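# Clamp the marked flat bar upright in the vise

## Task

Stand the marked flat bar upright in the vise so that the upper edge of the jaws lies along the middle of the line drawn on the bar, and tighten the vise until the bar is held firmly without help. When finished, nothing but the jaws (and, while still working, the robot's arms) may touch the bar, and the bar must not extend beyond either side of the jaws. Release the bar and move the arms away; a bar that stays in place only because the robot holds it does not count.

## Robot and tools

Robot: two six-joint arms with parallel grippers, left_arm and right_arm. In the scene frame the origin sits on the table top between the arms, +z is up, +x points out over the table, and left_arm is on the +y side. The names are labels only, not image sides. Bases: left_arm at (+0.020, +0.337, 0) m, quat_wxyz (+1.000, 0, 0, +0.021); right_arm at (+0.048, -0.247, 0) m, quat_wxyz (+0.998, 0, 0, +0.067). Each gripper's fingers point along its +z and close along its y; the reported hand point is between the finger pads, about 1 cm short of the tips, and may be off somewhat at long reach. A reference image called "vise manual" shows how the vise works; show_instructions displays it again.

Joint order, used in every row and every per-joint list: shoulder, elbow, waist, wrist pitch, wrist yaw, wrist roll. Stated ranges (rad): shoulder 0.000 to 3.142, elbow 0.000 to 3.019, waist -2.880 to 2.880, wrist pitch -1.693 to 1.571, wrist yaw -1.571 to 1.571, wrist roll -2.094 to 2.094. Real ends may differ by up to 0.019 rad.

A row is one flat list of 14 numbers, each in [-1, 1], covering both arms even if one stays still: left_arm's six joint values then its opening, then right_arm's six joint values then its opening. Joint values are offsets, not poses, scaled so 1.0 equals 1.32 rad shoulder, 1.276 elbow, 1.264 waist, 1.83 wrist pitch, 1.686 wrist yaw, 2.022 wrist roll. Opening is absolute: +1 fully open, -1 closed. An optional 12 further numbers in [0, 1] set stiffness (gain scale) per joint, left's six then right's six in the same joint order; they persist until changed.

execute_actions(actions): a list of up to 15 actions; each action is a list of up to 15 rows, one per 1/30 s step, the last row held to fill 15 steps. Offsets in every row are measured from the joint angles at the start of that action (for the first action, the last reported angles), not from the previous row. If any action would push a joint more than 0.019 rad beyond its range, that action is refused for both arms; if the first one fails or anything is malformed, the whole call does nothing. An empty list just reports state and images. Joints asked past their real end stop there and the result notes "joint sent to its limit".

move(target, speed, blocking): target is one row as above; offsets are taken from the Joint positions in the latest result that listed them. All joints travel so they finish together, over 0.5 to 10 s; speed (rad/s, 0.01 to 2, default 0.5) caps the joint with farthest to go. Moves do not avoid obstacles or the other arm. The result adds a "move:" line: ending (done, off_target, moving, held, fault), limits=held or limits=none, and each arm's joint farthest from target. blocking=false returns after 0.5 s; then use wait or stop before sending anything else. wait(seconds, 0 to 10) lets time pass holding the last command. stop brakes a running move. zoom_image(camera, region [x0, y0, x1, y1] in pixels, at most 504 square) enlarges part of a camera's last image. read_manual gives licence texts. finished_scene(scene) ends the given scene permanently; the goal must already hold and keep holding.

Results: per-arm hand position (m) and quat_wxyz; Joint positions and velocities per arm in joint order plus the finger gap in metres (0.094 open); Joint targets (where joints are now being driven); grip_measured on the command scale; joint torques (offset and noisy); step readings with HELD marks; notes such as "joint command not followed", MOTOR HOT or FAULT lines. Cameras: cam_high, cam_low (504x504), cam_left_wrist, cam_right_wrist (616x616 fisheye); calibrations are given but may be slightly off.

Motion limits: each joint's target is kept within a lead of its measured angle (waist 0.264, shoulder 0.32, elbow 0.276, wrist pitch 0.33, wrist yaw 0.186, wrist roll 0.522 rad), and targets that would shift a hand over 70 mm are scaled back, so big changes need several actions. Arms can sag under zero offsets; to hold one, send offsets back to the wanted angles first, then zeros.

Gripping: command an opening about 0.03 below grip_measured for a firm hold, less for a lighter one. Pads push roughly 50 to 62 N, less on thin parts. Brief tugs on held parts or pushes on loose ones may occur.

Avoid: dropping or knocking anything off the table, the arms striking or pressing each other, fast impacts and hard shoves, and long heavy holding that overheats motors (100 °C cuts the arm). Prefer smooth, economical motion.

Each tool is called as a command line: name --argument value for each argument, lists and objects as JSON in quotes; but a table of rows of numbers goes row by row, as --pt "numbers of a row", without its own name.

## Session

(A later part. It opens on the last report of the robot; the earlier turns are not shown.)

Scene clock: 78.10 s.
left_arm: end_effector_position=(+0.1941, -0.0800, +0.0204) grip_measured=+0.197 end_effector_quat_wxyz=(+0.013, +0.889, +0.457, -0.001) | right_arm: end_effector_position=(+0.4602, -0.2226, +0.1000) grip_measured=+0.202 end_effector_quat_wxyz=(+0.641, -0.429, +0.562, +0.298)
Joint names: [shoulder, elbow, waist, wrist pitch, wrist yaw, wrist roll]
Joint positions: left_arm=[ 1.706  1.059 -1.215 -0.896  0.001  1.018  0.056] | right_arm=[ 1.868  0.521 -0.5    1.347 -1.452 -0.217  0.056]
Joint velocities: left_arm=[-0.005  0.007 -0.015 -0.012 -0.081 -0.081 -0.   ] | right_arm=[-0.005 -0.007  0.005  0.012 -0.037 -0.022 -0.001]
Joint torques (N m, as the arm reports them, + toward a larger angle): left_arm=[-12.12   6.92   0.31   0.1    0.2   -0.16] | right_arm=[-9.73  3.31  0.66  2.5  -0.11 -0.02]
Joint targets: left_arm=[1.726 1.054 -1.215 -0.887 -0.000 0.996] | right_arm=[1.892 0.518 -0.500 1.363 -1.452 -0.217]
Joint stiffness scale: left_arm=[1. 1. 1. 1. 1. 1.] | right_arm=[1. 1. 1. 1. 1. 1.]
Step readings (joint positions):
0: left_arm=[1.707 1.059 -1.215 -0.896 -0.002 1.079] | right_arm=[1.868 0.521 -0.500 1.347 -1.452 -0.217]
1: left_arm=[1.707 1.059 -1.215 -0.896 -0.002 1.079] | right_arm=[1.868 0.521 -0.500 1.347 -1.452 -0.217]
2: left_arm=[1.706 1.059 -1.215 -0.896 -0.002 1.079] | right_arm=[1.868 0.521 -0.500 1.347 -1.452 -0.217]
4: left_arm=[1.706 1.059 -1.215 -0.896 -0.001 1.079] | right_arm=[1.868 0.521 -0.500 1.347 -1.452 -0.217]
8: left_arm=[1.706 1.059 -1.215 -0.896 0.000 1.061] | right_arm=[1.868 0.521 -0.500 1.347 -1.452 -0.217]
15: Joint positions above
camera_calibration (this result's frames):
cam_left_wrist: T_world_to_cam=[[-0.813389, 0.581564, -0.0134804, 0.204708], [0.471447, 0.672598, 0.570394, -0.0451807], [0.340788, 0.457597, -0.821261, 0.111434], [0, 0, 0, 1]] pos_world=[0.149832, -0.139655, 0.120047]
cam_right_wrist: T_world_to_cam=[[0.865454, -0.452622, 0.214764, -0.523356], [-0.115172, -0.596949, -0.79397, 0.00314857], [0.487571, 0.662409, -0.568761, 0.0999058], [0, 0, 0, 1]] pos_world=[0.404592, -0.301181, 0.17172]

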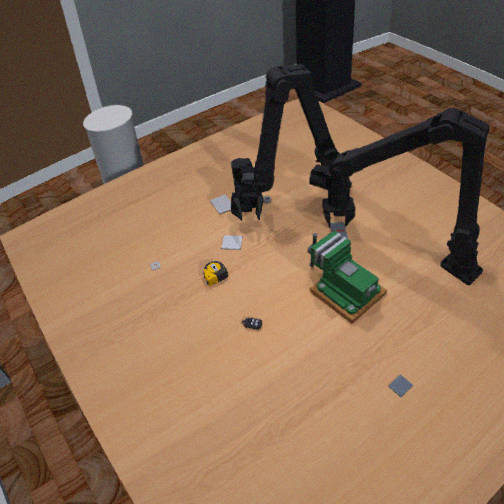

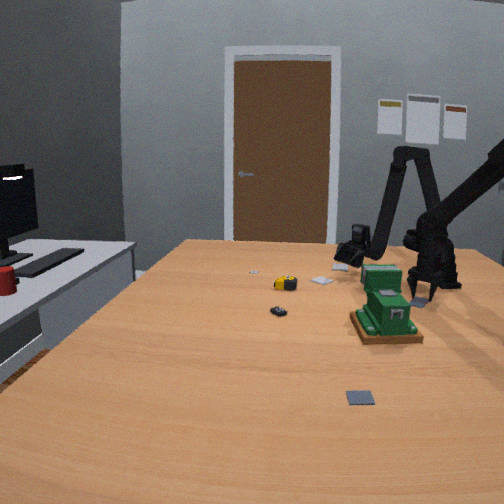

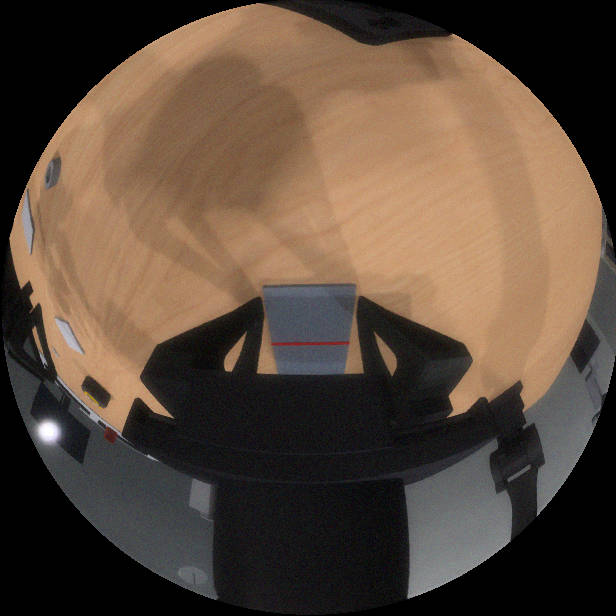

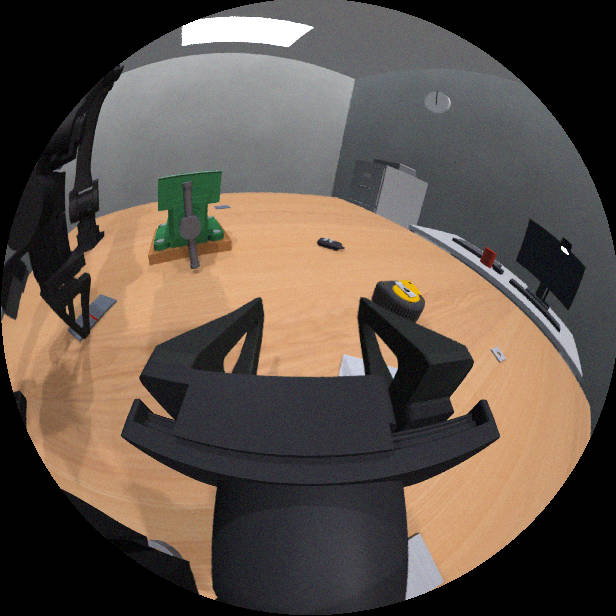

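execute_actions --actions '[[[0.025, -0.004, 0.0, 0.005, 0.0, -0.012, 0.2, 0.018, -0.002, 0.0, 0.009, 0.0, 0.0, 0.2],[0.025, -0.004, 0.0, 0.005, 0.0, -0.012, 0.2, 0.018, -0.002, 0.0, 0.009, 0.0, 0.0, 0.2],[0.025, -0.004, 0.0, 0.005, 0.0, -0.012, 0.17, 0.018, -0.002, 0.0, 0.009, 0.0, 0.0, 0.2],[0.025, -0.004, 0.0, 0.005, 0.0, -0.012, 0.14, 0.018, -0.002, 0.0, 0.009, 0.0, 0.0, 0.2],[0.025, -0.004, 0.0, 0.005, 0.0, -0.012, 0.11, 0.018, -0.002, 0.0, 0.009, 0.0, 0.0, 0.2],[0.025, -0.004, 0.0, 0.005, 0.0, -0.012, 0.09, 0.018, -0.002, 0.0, 0.009, 0.0, 0.0, 0.2],[0.025, -0.004, 0.0, 0.005, 0.0, -0.012, 0.07, 0.018, -0.002, 0.0, 0.009, 0.0, 0.0, 0.2],[0.025, -0.004, 0.0, 0.005, 0.0, -0.012, 0.05, 0.018, -0.002, 0.0, 0.009, 0.0, 0.0, 0.2],[0.025, -0.004, 0.0, 0.005, 0.0, -0.012, 0.03, 0.018, -0.002, 0.0, 0.009, 0.0, 0.0, 0.2],[0.025, -0.004, 0.0, 0.005, 0.0, -0.012, 0.01, 0.018, -0.002, 0.0, 0.009, 0.0, 0.0, 0.2],[0.025, -0.004, 0.0, 0.005, 0.0, -0.012, -0.01, 0.018, -0.002, 0.0, 0.009, 0.0, 0.0, 0.2]]]'

zoom_image --camera "cam_left_wrist" --region '[220, 250, 400, 390]'

Scene clock: 81.17 s.
left_arm: end_effector_position=(+0.1942, -0.0800, +0.0204) grip_measured=+0.032 end_effector_quat_wxyz=(+0.013, +0.885, +0.464, -0.001) | right_arm: end_effector_position=(+0.4602, -0.2226, +0.1000) grip_measured=+0.202 end_effector_quat_wxyz=(+0.641, -0.429, +0.562, +0.298)
Joint names: [shoulder, elbow, waist, wrist pitch, wrist yaw, wrist roll]
Joint positions: left_arm=[ 1.706  1.059 -1.215 -0.896 -0.     1.002  0.048] | right_arm=[ 1.868  0.521 -0.5    1.347 -1.452 -0.217  0.056]
Joint velocities: left_arm=[-0.015 -0.007  0.005  0.012  0.007  0.007 -0.   ] | right_arm=[-0.005  0.002 -0.005  0.002 -0.037  0.051 -0.001]
Joint torques (N m, as the arm reports them, + toward a larger angle): left_arm=[-10.64   7.09   0.92  -0.13   0.16  -0.12] | right_arm=[-9.72  3.3   0.59  2.49 -0.11 -0.02]
Joint targets: left_arm=[1.739 1.054 -1.215 -0.887 0.000 0.994] | right_arm=[1.892 0.518 -0.500 1.363 -1.452 -0.217]
Joint stiffness scale: left_arm=[1. 1. 1. 1. 1. 1.] | right_arm=[1. 1. 1. 1. 1. 1.]
Step readings (joint positions):
0: left_arm=[1.706 1.059 -1.215 -0.896 0.001 1.007] | right_arm=[1.868 0.521 -0.500 1.347 -1.452 -0.217]
1: left_arm=[1.706 1.059 -1.215 -0.896 0.001 1.007] | right_arm=[1.868 0.521 -0.500 1.347 -1.452 -0.217]
2: left_arm=[1.706 1.059 -1.215 -0.896 0.001 1.006] | right_arm=[1.868 0.521 -0.500 1.347 -1.452 -0.217]
4: left_arm=[1.706 1.059 -1.215 -0.896 0.000 1.005] | right_arm=[1.868 0.521 -0.500 1.347 -1.452 -0.217]
8: left_arm=[1.706 1.059 -1.215 -0.896 -0.000 1.003] | right_arm=[1.868 0.521 -0.500 1.347 -1.452 -0.217]
15: Joint positions above
camera_calibration (this result's frames):
cam_left_wrist: T_world_to_cam=[[-0.822606, 0.568448, -0.0136529, 0.205522], [0.460429, 0.679996, 0.570624, -0.0425444], [0.333654, 0.463112, -0.821098, 0.113193], [0, 0, 0, 1]] pos_world=[0.150885, -0.14032, 0.120026]
cam_right_wrist: T_world_to_cam=[[0.865454, -0.452622, 0.214764, -0.523356], [-0.115172, -0.596949, -0.79397, 0.00314857], [0.487571, 0.662409, -0.568761, 0.0999058], [0, 0, 0, 1]] pos_world=[0.404592, -0.301181, 0.17172]

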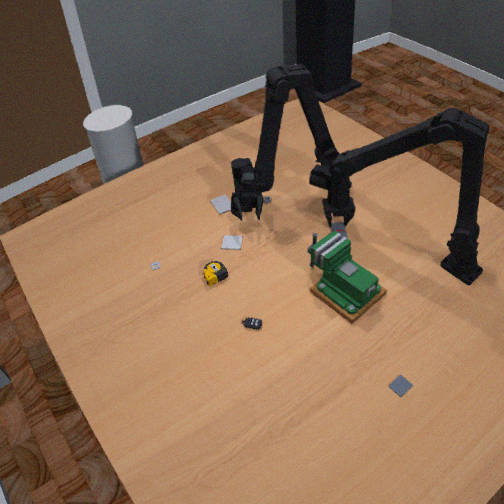

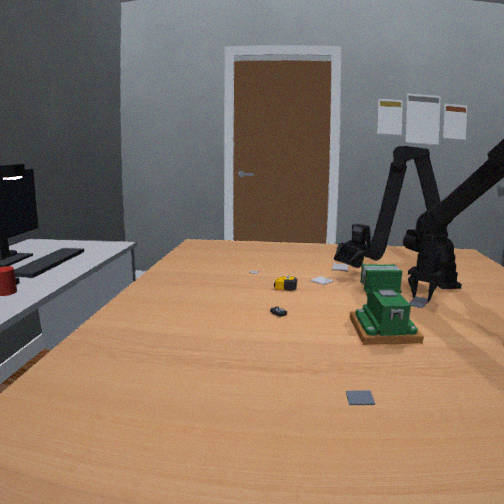

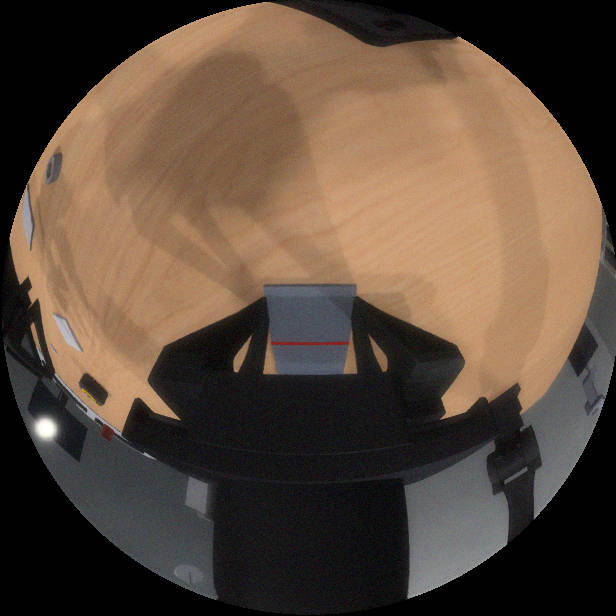

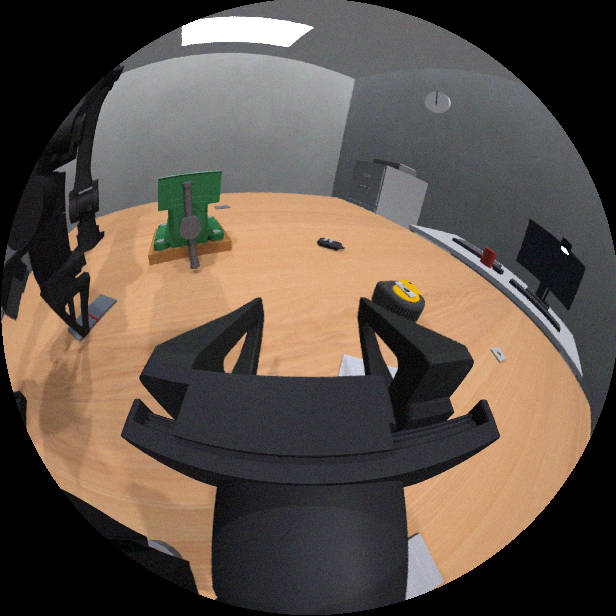

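Region (220, 250, 400, 390) of cam_left_wrist's 616x616 image, scaled by 2.800, with more detail than that image has.

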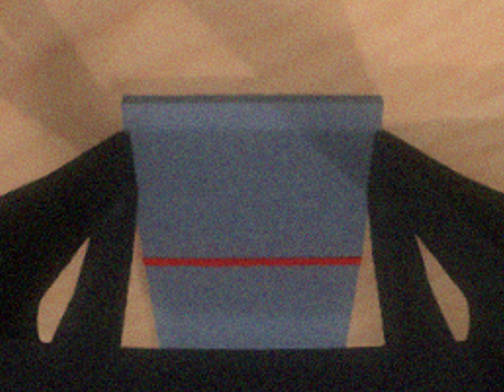

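move --target '[-0.3485, 0.0, 0.0, 0.005, 0.0, -0.004, -0.02, 0.018, -0.002, 0.08, 0.009, 0.0, 0.0, 0.2]' --speed 0.6

Scene clock: 93.87 s.
left_arm: end_effector_position=(+0.1942, -0.0800, +0.2194) grip_measured=+0.032 end_effector_quat_wxyz=(+0.237, +0.860, +0.452, -0.020) | right_arm: end_effector_position=(+0.4562, -0.1843, +0.1000) grip_measured=+0.202 end_effector_quat_wxyz=(+0.627, -0.455, +0.542, +0.327)
Joint names: [shoulder, elbow, waist, wrist pitch, wrist yaw, wrist roll]
Joint positions: left_arm=[ 1.24   1.046 -1.215 -0.896 -0.     1.001  0.048] | right_arm=[ 1.868  0.521 -0.407  1.347 -1.452 -0.217  0.056]
Joint velocities: left_arm=[-0.005  0.002 -0.005 -0.012 -0.007 -0.007 -0.   ] | right_arm=[-0.015 -0.012 -0.015  0.002  0.007 -0.11   0.001]
Joint torques (N m, as the arm reports them, + toward a larger angle): left_arm=[-8.4  10.43 -0.9   1.12  0.24 -0.13] | right_arm=[-9.65  3.31  1.49  2.5  -0.11 -0.02]
Joint targets: left_arm=[1.247 1.059 -1.215 -0.887 -0.000 0.994] | right_arm=[1.892 0.518 -0.399 1.363 -1.452 -0.217]
Joint stiffness scale: left_arm=[1. 1. 1. 1. 1. 1.] | right_arm=[1. 1. 1. 1. 1. 1.]
move: off_target (right_arm); limits=none; left_arm: farthest joint: the elbow, 0.013 radians from its target (0.000 radians at the start); right_arm: farthest joint: the shoulder, 0.024 radians from its target (0.024 radians at the start)
camera_calibration (this result's frames):
cam_left_wrist: T_world_to_cam=[[-0.788081, 0.482938, -0.381705, 0.275429], [0.380099, 0.869522, 0.315366, -0.0693714], [0.484204, 0.103448, -0.868818, 0.22909], [0, 0, 0, 1]] pos_world=[0.132502, -0.0963942, 0.326047]
cam_right_wrist: T_world_to_cam=[[0.903776, -0.370222, 0.214764, -0.504849], [-0.0591897, -0.605069, -0.79397, -0.0015141], [0.423892, 0.704859, -0.568761, 0.113403], [0, 0, 0, 1]] pos_world=[0.40811, -0.267756, 0.17172]

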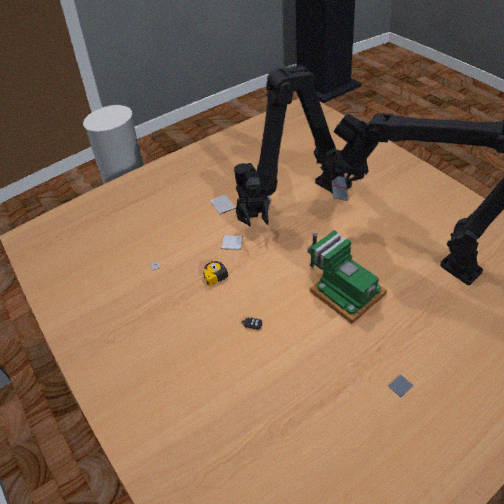

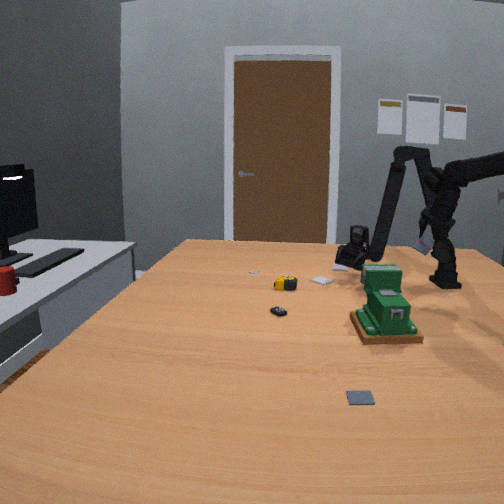

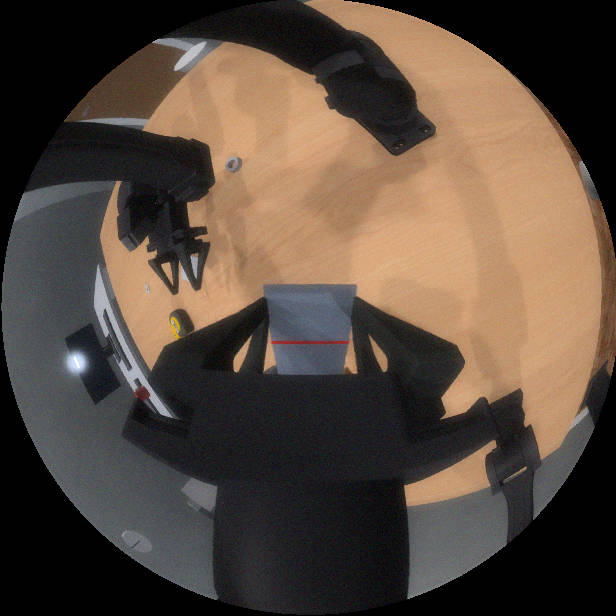

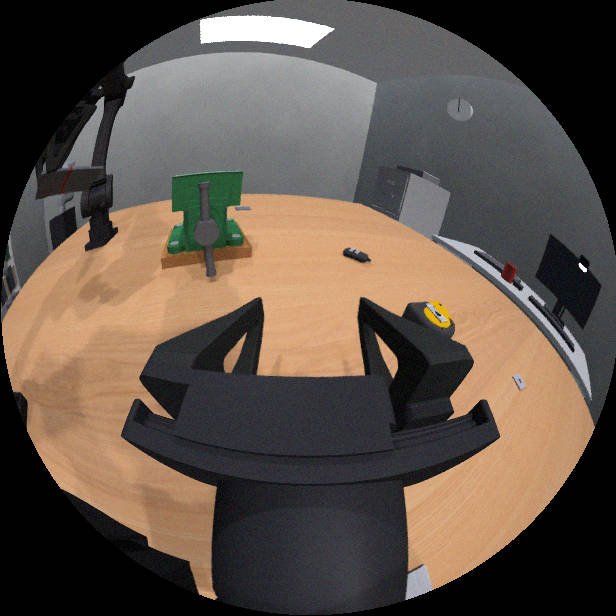

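move --target '[0.062, -0.315, 0.7745, 0.870, 0.7645, -0.499, -0.02, 0.018, -0.002, 0.006, 0.009, 0.0, 0.0, 0.2]' --speed 0.9

Scene clock: 97.67 s.
left_arm: end_effector_position=(+0.3911, +0.0939, +0.2749) grip_measured=+0.032 end_effector_quat_wxyz=(+0.519, +0.476, +0.524, -0.479) | right_arm: end_effector_position=(+0.4562, -0.1843, +0.1000) grip_measured=+0.202 end_effector_quat_wxyz=(+0.627, -0.455, +0.542, +0.327)
Joint names: [shoulder, elbow, waist, wrist pitch, wrist yaw, wrist roll]
Joint positions: left_arm=[ 1.311  0.639 -0.238  0.665  1.286 -0.     0.048] | right_arm=[ 1.868  0.521 -0.407  1.347 -1.452 -0.217  0.056]
Joint velocities: left_arm=[-0.005  0.027 -0.005 -0.022 -0.007 -0.095 -0.001] | right_arm=[-0.015 -0.012  0.005  0.002 -0.022  0.051 -0.001]
Joint torques (N m, as the arm reports them, + toward a larger angle): left_arm=[-8.24  8.67  0.68  1.99  0.27 -0.12] | right_arm=[-9.7   3.3   1.37  2.49 -0.11 -0.02]
Joint targets: left_arm=[1.321 0.644 -0.236 0.696 1.289 -0.008] | right_arm=[1.892 0.518 -0.399 1.363 -1.452 -0.217]
Joint stiffness scale: left_arm=[1. 1. 1. 1. 1. 1.] | right_arm=[1. 1. 1. 1. 1. 1.]
move: off_target (left_arm, right_arm); limits=none; left_arm: farthest joint: the wrist pitch, 0.031 radians from its target (1.592 radians at the start); right_arm: farthest joint: the shoulder, 0.024 radians from its target (0.024 radians at the start)
camera_calibration (this result's frames):
cam_left_wrist: T_world_to_cam=[[-0.996835, -0.0791914, 0.00704876, 0.395299], [-0.0519549, 0.58174, -0.811714, 0.192938], [0.0601802, -0.80951, -0.584013, 0.337318], [0, 0, 0, 1]] pos_world=[0.383772, 0.192127, 0.350822]
cam_right_wrist: T_world_to_cam=[[0.903776, -0.370222, 0.214764, -0.504849], [-0.0591897, -0.605069, -0.79397, -0.0015141], [0.423892, 0.704859, -0.568761, 0.113403], [0, 0, 0, 1]] pos_world=[0.40811, -0.267756, 0.17172]

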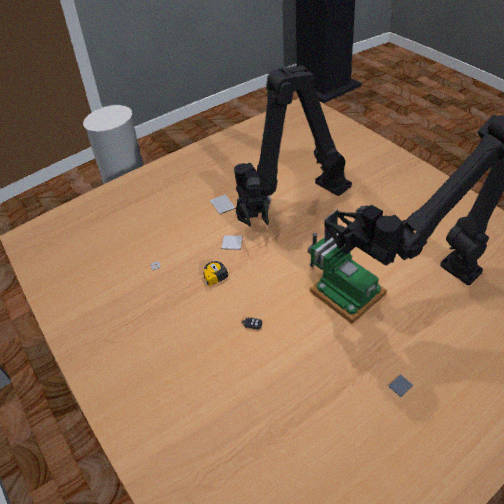

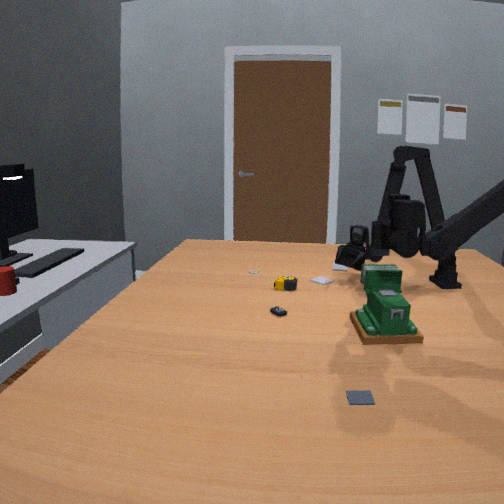

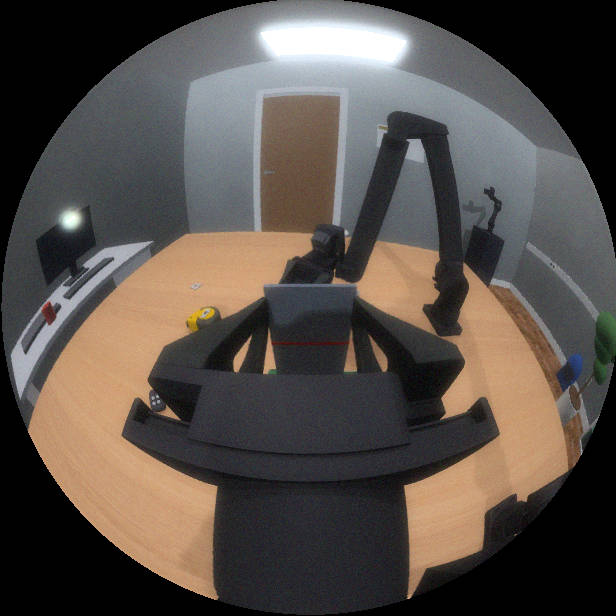

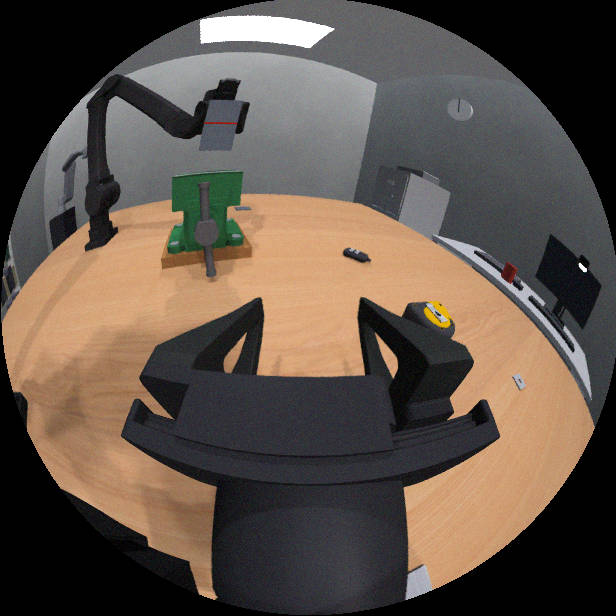

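move --target '[0.059, -0.0325, 0.002, 0.083, 0.002, -0.004, -0.02, 0.078, 0.058, 0.311, 0.033, -0.053, 0.0, 0.0]' --speed 0.4

zoom_image --camera "cam_high" --region '[290, 200, 370, 280]'

Scene clock: 107.80 s.
left_arm: end_effector_position=(+0.3884, +0.0945, +0.2443) grip_measured=+0.032 end_effector_quat_wxyz=(+0.521, +0.477, +0.522, -0.478) | right_arm: end_effector_position=(+0.4241, -0.0781, +0.0917) grip_measured=+0.001 end_effector_quat_wxyz=(+0.567, -0.539, +0.457, +0.422)
Joint names: [shoulder, elbow, waist, wrist pitch, wrist yaw, wrist roll]
Joint positions: left_arm=[ 1.38   0.593 -0.238  0.786  1.286 -0.001  0.048] | right_arm=[ 1.911  0.549 -0.14   1.372 -1.513 -0.217  0.047]
Joint velocities: left_arm=[ 0.005 -0.012  0.005  0.012 -0.022  0.007  0.001] | right_arm=[-0.005 -0.022 -0.005  0.002 -0.037 -0.007 -0.   ]
Joint torques (N m, as the arm reports them, + toward a larger angle): left_arm=[-9.29  7.61  0.48  2.06  0.23 -0.08] | right_arm=[-12.3    3.32  -0.17   1.67  -0.08  -0.02]
Joint targets: left_arm=[1.389 0.597 -0.236 0.817 1.289 -0.009] | right_arm=[1.911 0.549 -0.151 1.372 -1.513 -0.217]
Joint stiffness scale: left_arm=[1. 1. 1. 1. 1. 1.] | right_arm=[1. 1. 1. 1. 1. 1.]
move: held (right_arm), off_target (left_arm); limits=held; held on 18 of 41 steps (right_arm), including the last (right_arm); left_arm: farthest joint: the wrist pitch, 0.030 radians from its target (0.151 radians at the start); right_arm: farthest joint: the waist, 0.127 radians from its target (0.393 radians at the start)
joint command not followed: on one or more control steps a check withheld the commanded joint targets of the right arm, and it was not sent them on those steps. On the call's last step the targets were still withheld.
cause: the commanded joint targets would bring two parts of the arm too close to each other (its wrist (the part past the wrist pitch) and its wrist camera, with the wrist yaw and the wrist roll between them); next, command targets that bring no two parts of the arm closer together.
camera_calibration (this result's frames):
cam_left_wrist: T_world_to_cam=[[-0.996858, -0.0791867, 0.00193882, 0.394173], [-0.0477107, 0.580717, -0.812706, 0.166297], [0.0632296, -0.810245, -0.582671, 0.318556], [0, 0, 0, 1]] pos_world=[0.380726, 0.19275, 0.32]
cam_right_wrist: T_world_to_cam=[[0.972557, -0.0600025, 0.224794, -0.440581], [0.146648, -0.592003, -0.792482, -0.0321278], [0.180629, 0.803699, -0.566957, 0.158088], [0, 0, 0, 1]] pos_world=[0.404647, -0.172511, 0.163208]

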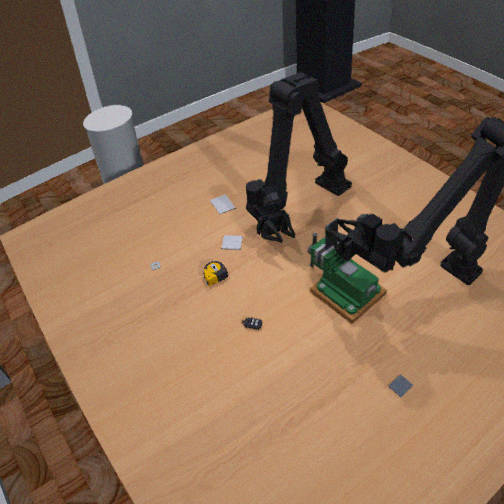

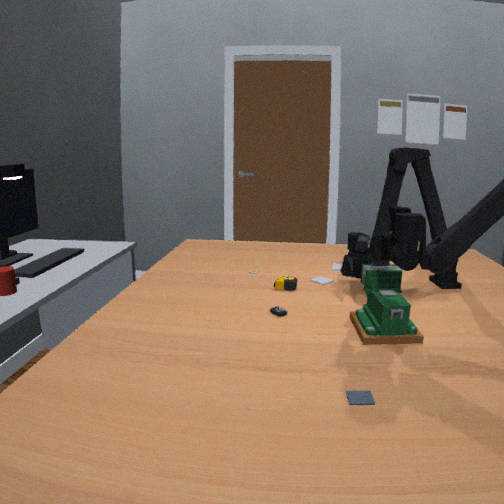

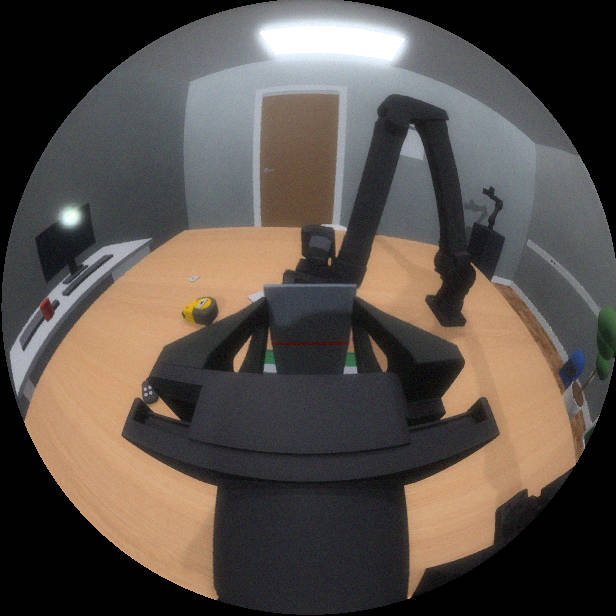

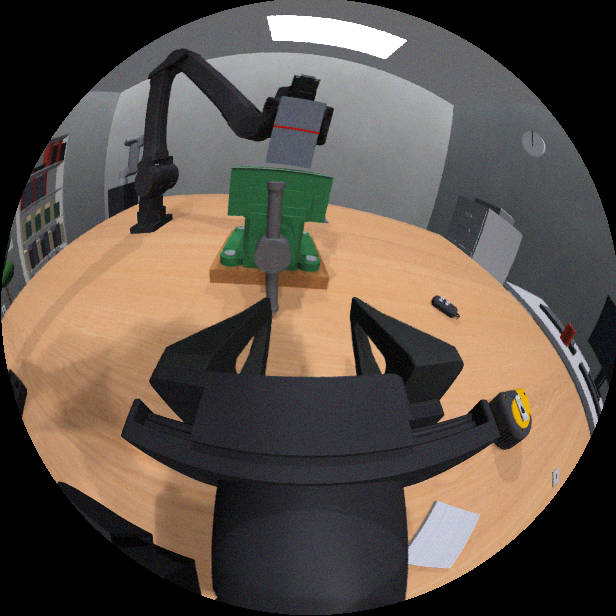

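Region (290, 200, 370, 280) of cam_high's 504x504 image, scaled by 6.300, with more detail than that image has.

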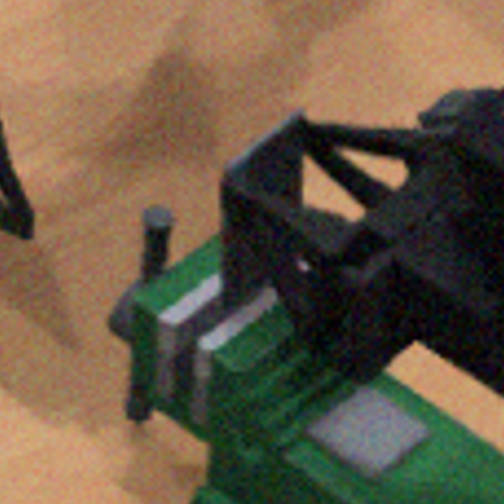

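zoom_image --camera "cam_high" --region '[305, 225, 345, 265]'

zoom_image --camera "cam_left_wrist" --region '[240, 270, 380, 390]'

zoom_image --camera "cam_right_wrist" --region '[200, 80, 360, 320]'

Region (305, 225, 345, 265) of cam_high's 504x504 image, scaled by 12.600, with more detail than that image has.

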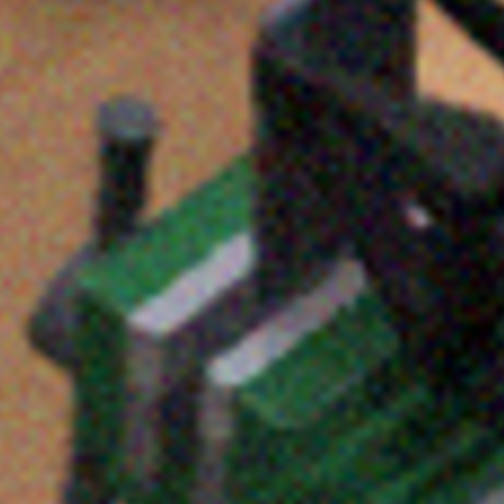

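Region (240, 270, 380, 390) of cam_left_wrist's 616x616 image, scaled by 3.600, with more detail than that image has; it fills the top 432 rows of this view, and the rest is white.

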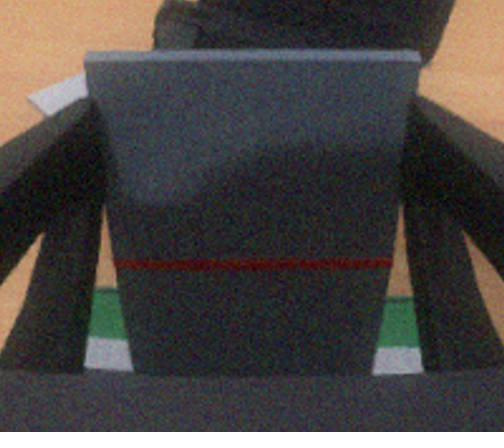

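Region (200, 80, 360, 320) of cam_right_wrist's 616x616 image, scaled by 2.100, with more detail than that image has.

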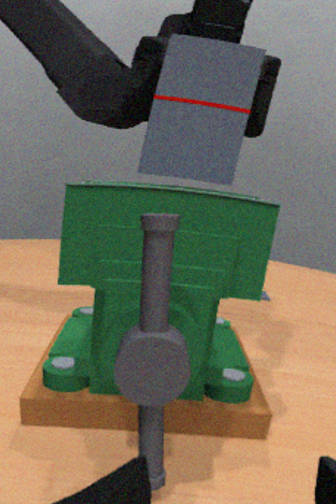

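move --target '[0.1108, -0.030, 0.0016, 0.1156, 0.0237, -0.004, -0.02, 0.0256, -0.0083, 0.111, 0.0128, 0.016, 0.115, -0.1]' --speed 0.2

zoom_image --camera "cam_left_wrist" --region '[240, 270, 380, 390]'

zoom_image --camera "cam_high" --region '[300, 220, 350, 270]'

Scene clock: 123.33 s.
left_arm: end_effector_position=(+0.3823, +0.0940, +0.1977) grip_measured=+0.032 end_effector_quat_wxyz=(+0.513, +0.487, +0.513, -0.487) | right_arm: end_effector_position=(+0.4026, -0.0298, +0.0901) grip_measured=-0.099 end_effector_quat_wxyz=(+0.492, -0.514, +0.486, +0.508)
Joint names: [shoulder, elbow, waist, wrist pitch, wrist yaw, wrist roll]
Joint positions: left_arm=[ 1.518  0.551 -0.238  0.968  1.323 -0.001  0.048] | right_arm=[ 1.918  0.549 -0.008  1.38  -1.489 -0.001  0.042]
Joint velocities: left_arm=[-0.015 -0.007 -0.015 -0.007 -0.007 -0.051  0.   ] | right_arm=[-0.005 -0.002  0.005  0.007  0.037  0.022  0.   ]
Joint torques (N m, as the arm reports them, + toward a larger angle): left_arm=[-9.33  6.61  0.74  1.84  0.27 -0.15] | right_arm=[-9.93  2.31  1.41  2.45  0.    0.09]
Joint targets: left_arm=[1.526 0.555 -0.236 0.998 1.326 -0.009] | right_arm=[1.945 0.539 -0.000 1.396 -1.487 0.015]
Joint stiffness scale: left_arm=[1. 1. 1. 1. 1. 1.] | right_arm=[1. 1. 1. 1. 1. 1.]
move: off_target (left_arm, right_arm); limits=none; left_arm: farthest joint: the wrist pitch, 0.030 radians from its target (0.211 radians at the start); right_arm: farthest joint: the shoulder, 0.027 radians from its target (0.033 radians at the start)
camera_calibration (this result's frames):
cam_left_wrist: T_world_to_cam=[[-0.999107, -0.0422535, 0.000477334, 0.385867], [-0.0249907, 0.581734, -0.812995, 0.119731], [0.0340742, -0.812281, -0.58227, 0.302659], [0, 0, 0, 1]] pos_world=[0.378201, 0.192497, 0.273386]
cam_right_wrist: T_world_to_cam=[[0.99887, 0.0459932, 0.0119402, -0.404639], [0.0364363, -0.580057, -0.81376, 0.0450147], [-0.0305014, 0.813276, -0.581078, 0.20882], [0, 0, 0, 1]] pos_world=[0.408912, -0.125106, 0.162803]

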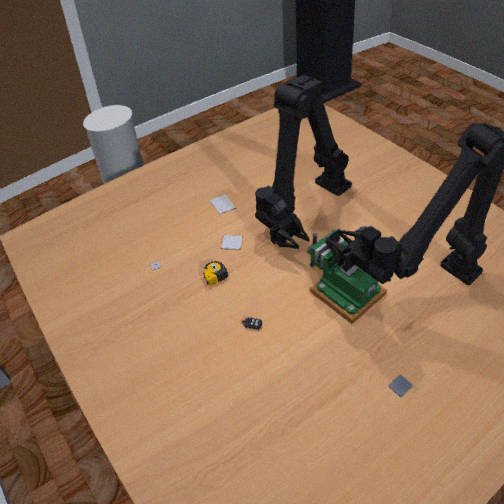

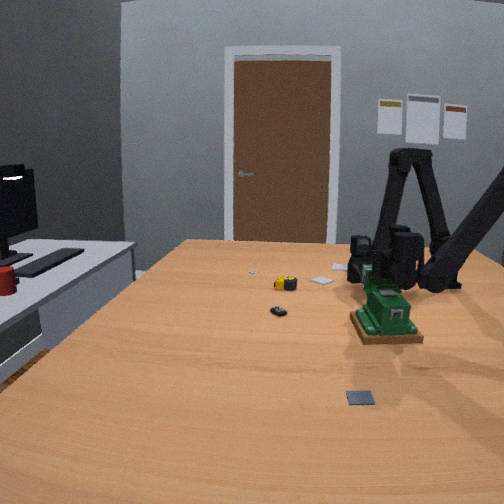

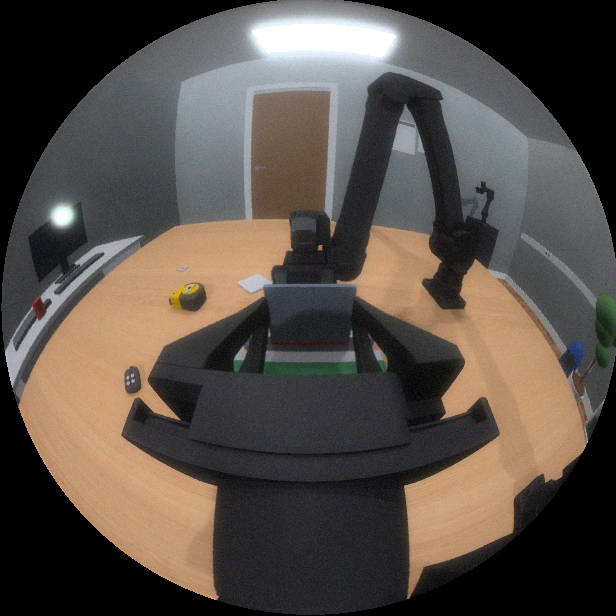

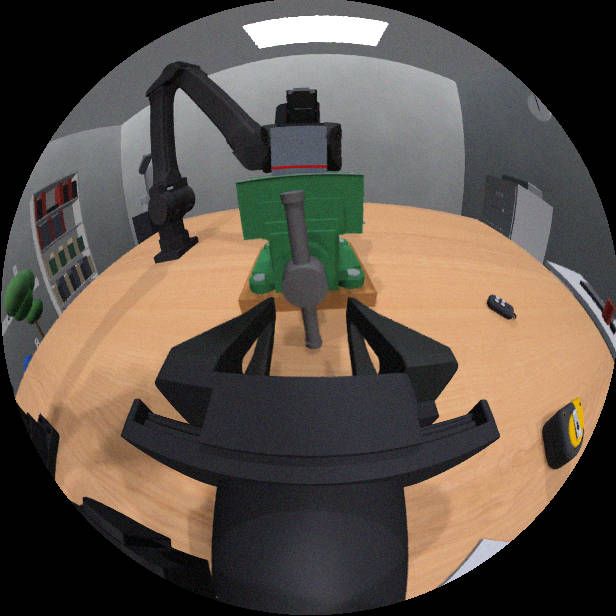

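Region (240, 270, 380, 390) of cam_left_wrist's 616x616 image, scaled by 3.600, with more detail than that image has; it fills the top 432 rows of this view, and the rest is white.

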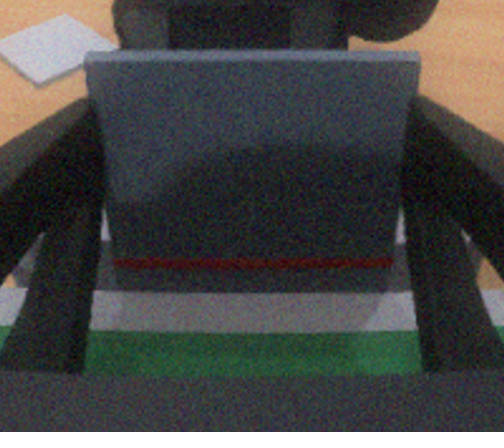

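Region (300, 220, 350, 270) of cam_high's 504x504 image, scaled by 10.080, with more detail than that image has.

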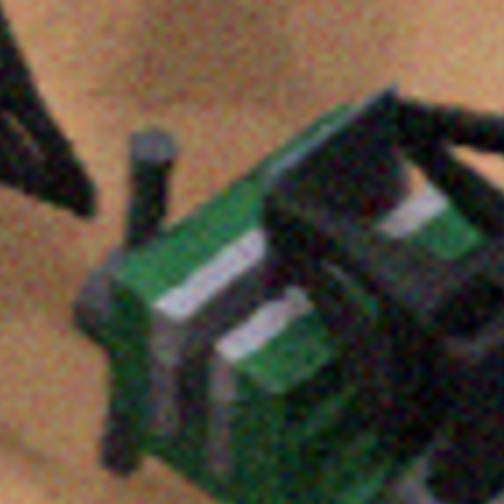

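zoom_image --camera "cam_right_wrist" --region '[230, 110, 370, 210]'

zoom_image --camera "cam_right_wrist" --region '[230, 230, 390, 370]'

Region (230, 110, 370, 210) of cam_right_wrist's 616x616 image, scaled by 3.600, with more detail than that image has; it fills the top 360 rows of this view, and the rest is white.

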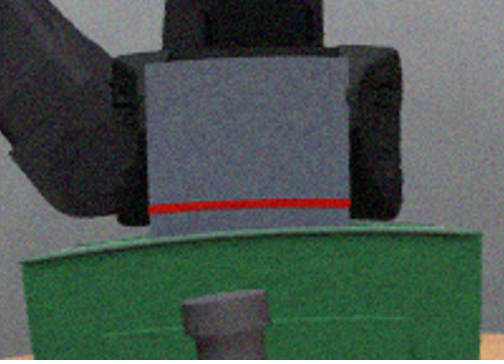

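Region (230, 230, 390, 370) of cam_right_wrist's 616x616 image, scaled by 3.150, with more detail than that image has; it fills the top 441 rows of this view, and the rest is white.

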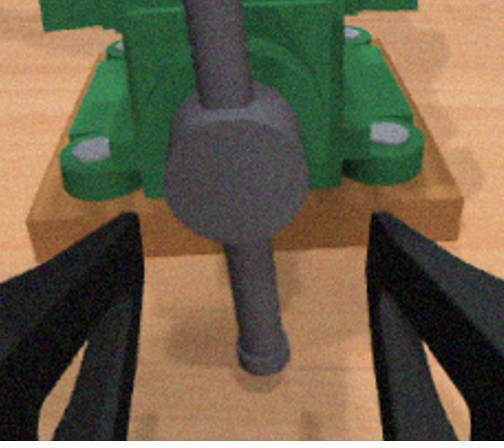

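move --target '[0.019, -0.0008, 0.0016, 0.0284, 0.002, 0.0114, -0.02, 0.0377, 0.039, 0.1052, 0.0087, 0.0757, -0.102, -0.1]' --speed 0.25

zoom_image --camera "cam_left_wrist" --region '[240, 270, 380, 390]'

zoom_image --camera "cam_right_wrist" --region '[210, 110, 410, 380]'

Scene clock: 132.97 s.
left_arm: end_effector_position=(+0.3832, +0.0938, +0.1950) grip_measured=+0.032 end_effector_quat_wxyz=(+0.519, +0.492, +0.506, -0.482) | right_arm: end_effector_position=(+0.4011, +0.0175, +0.0859) grip_measured=-0.099 end_effector_quat_wxyz=(+0.538, -0.557, +0.434, +0.460)
Joint names: [shoulder, elbow, waist, wrist pitch, wrist yaw, wrist roll]
Joint positions: left_arm=[ 1.532  0.551 -0.238  0.99   1.323  0.014  0.048] | right_arm=[ 1.941  0.573  0.118  1.38  -1.366 -0.19   0.042]
Joint velocities: left_arm=[ 0.005  0.002  0.005 -0.007  0.066  0.081  0.   ] | right_arm=[-0.015 -0.002 -0.015 -0.002 -0.007 -0.081 -0.   ]
Joint torques (N m, as the arm reports them, + toward a larger angle): left_arm=[-8.98  5.99 -0.25  1.93  0.27  0.04] | right_arm=[-10.47   5.76   1.27   2.53   0.1   -0.21]
Joint targets: left_arm=[1.544 0.550 -0.236 1.020 1.326 0.022] | right_arm=[1.968 0.599 0.125 1.396 -1.361 -0.207]
Joint stiffness scale: left_arm=[1. 1. 1. 1. 1. 1.] | right_arm=[1. 1. 1. 1. 1. 1.]
move: off_target (left_arm, right_arm); limits=none; left_arm: farthest joint: the wrist pitch, 0.030 radians from its target (0.052 radians at the start); right_arm: farthest joint: the shoulder, 0.027 radians from its target (0.050 radians at the start)
camera_calibration (this result's frames):
cam_left_wrist: T_world_to_cam=[[-0.99885, -0.0419011, -0.0233155, 0.391181], [-0.00537814, 0.58106, -0.813843, 0.110398], [0.0476486, -0.812781, -0.580617, 0.295456], [0, 0, 0, 1]] pos_world=[0.377247, 0.192384, 0.270514]
cam_right_wrist: T_world_to_cam=[[0.978626, 0.0480109, 0.199967, -0.413392], [0.191099, -0.571557, -0.798, 0.00551965], [0.0759796, 0.819157, -0.568515, 0.124012], [0, 0, 0, 1]] pos_world=[0.394079, -0.0785835, 0.157572]

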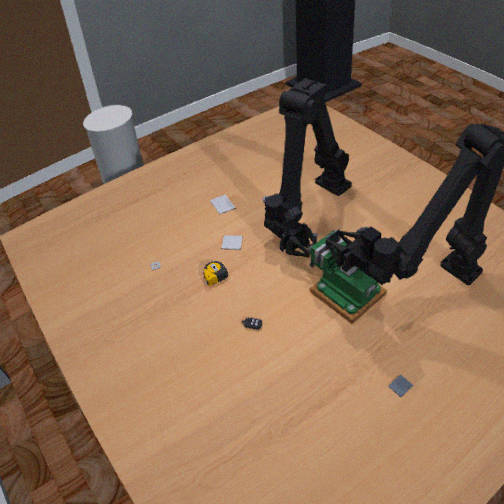

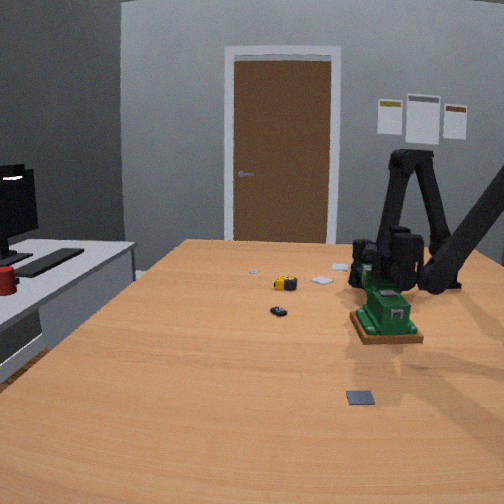

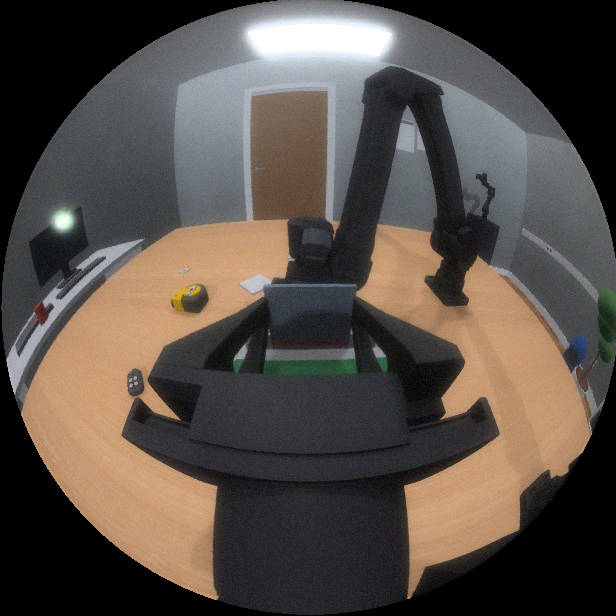

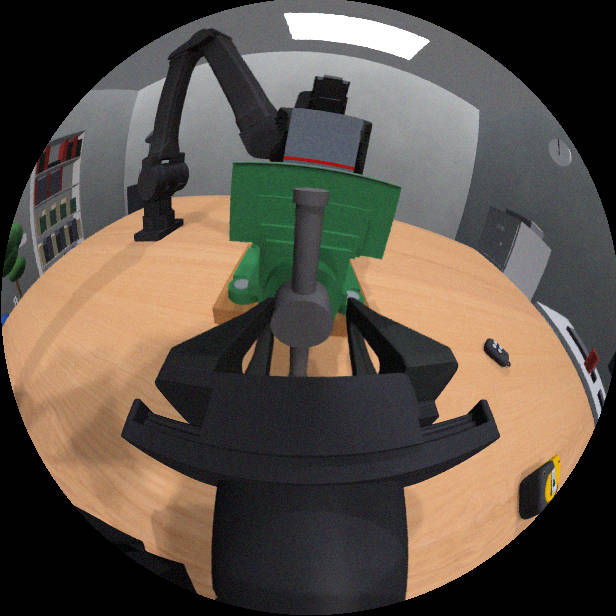

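Region (240, 270, 380, 390) of cam_left_wrist's 616x616 image, scaled by 3.600, with more detail than that image has; it fills the top 432 rows of this view, and the rest is white.

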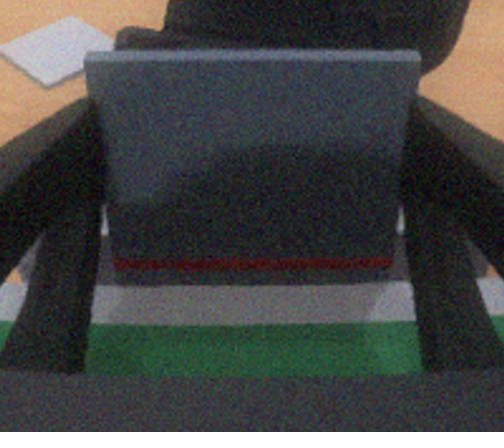

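Region (210, 110, 410, 380) of cam_right_wrist's 616x616 image, scaled by 1.867, with more detail than that image has; it fills the left 373 columns of this view, and the rest is white.

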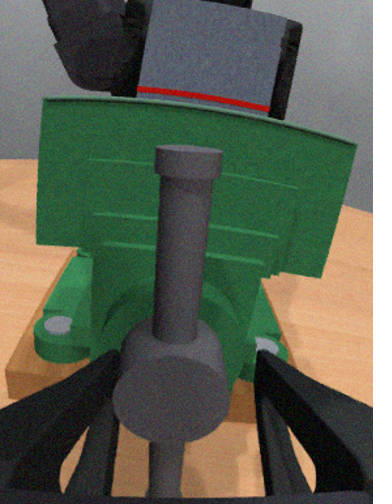

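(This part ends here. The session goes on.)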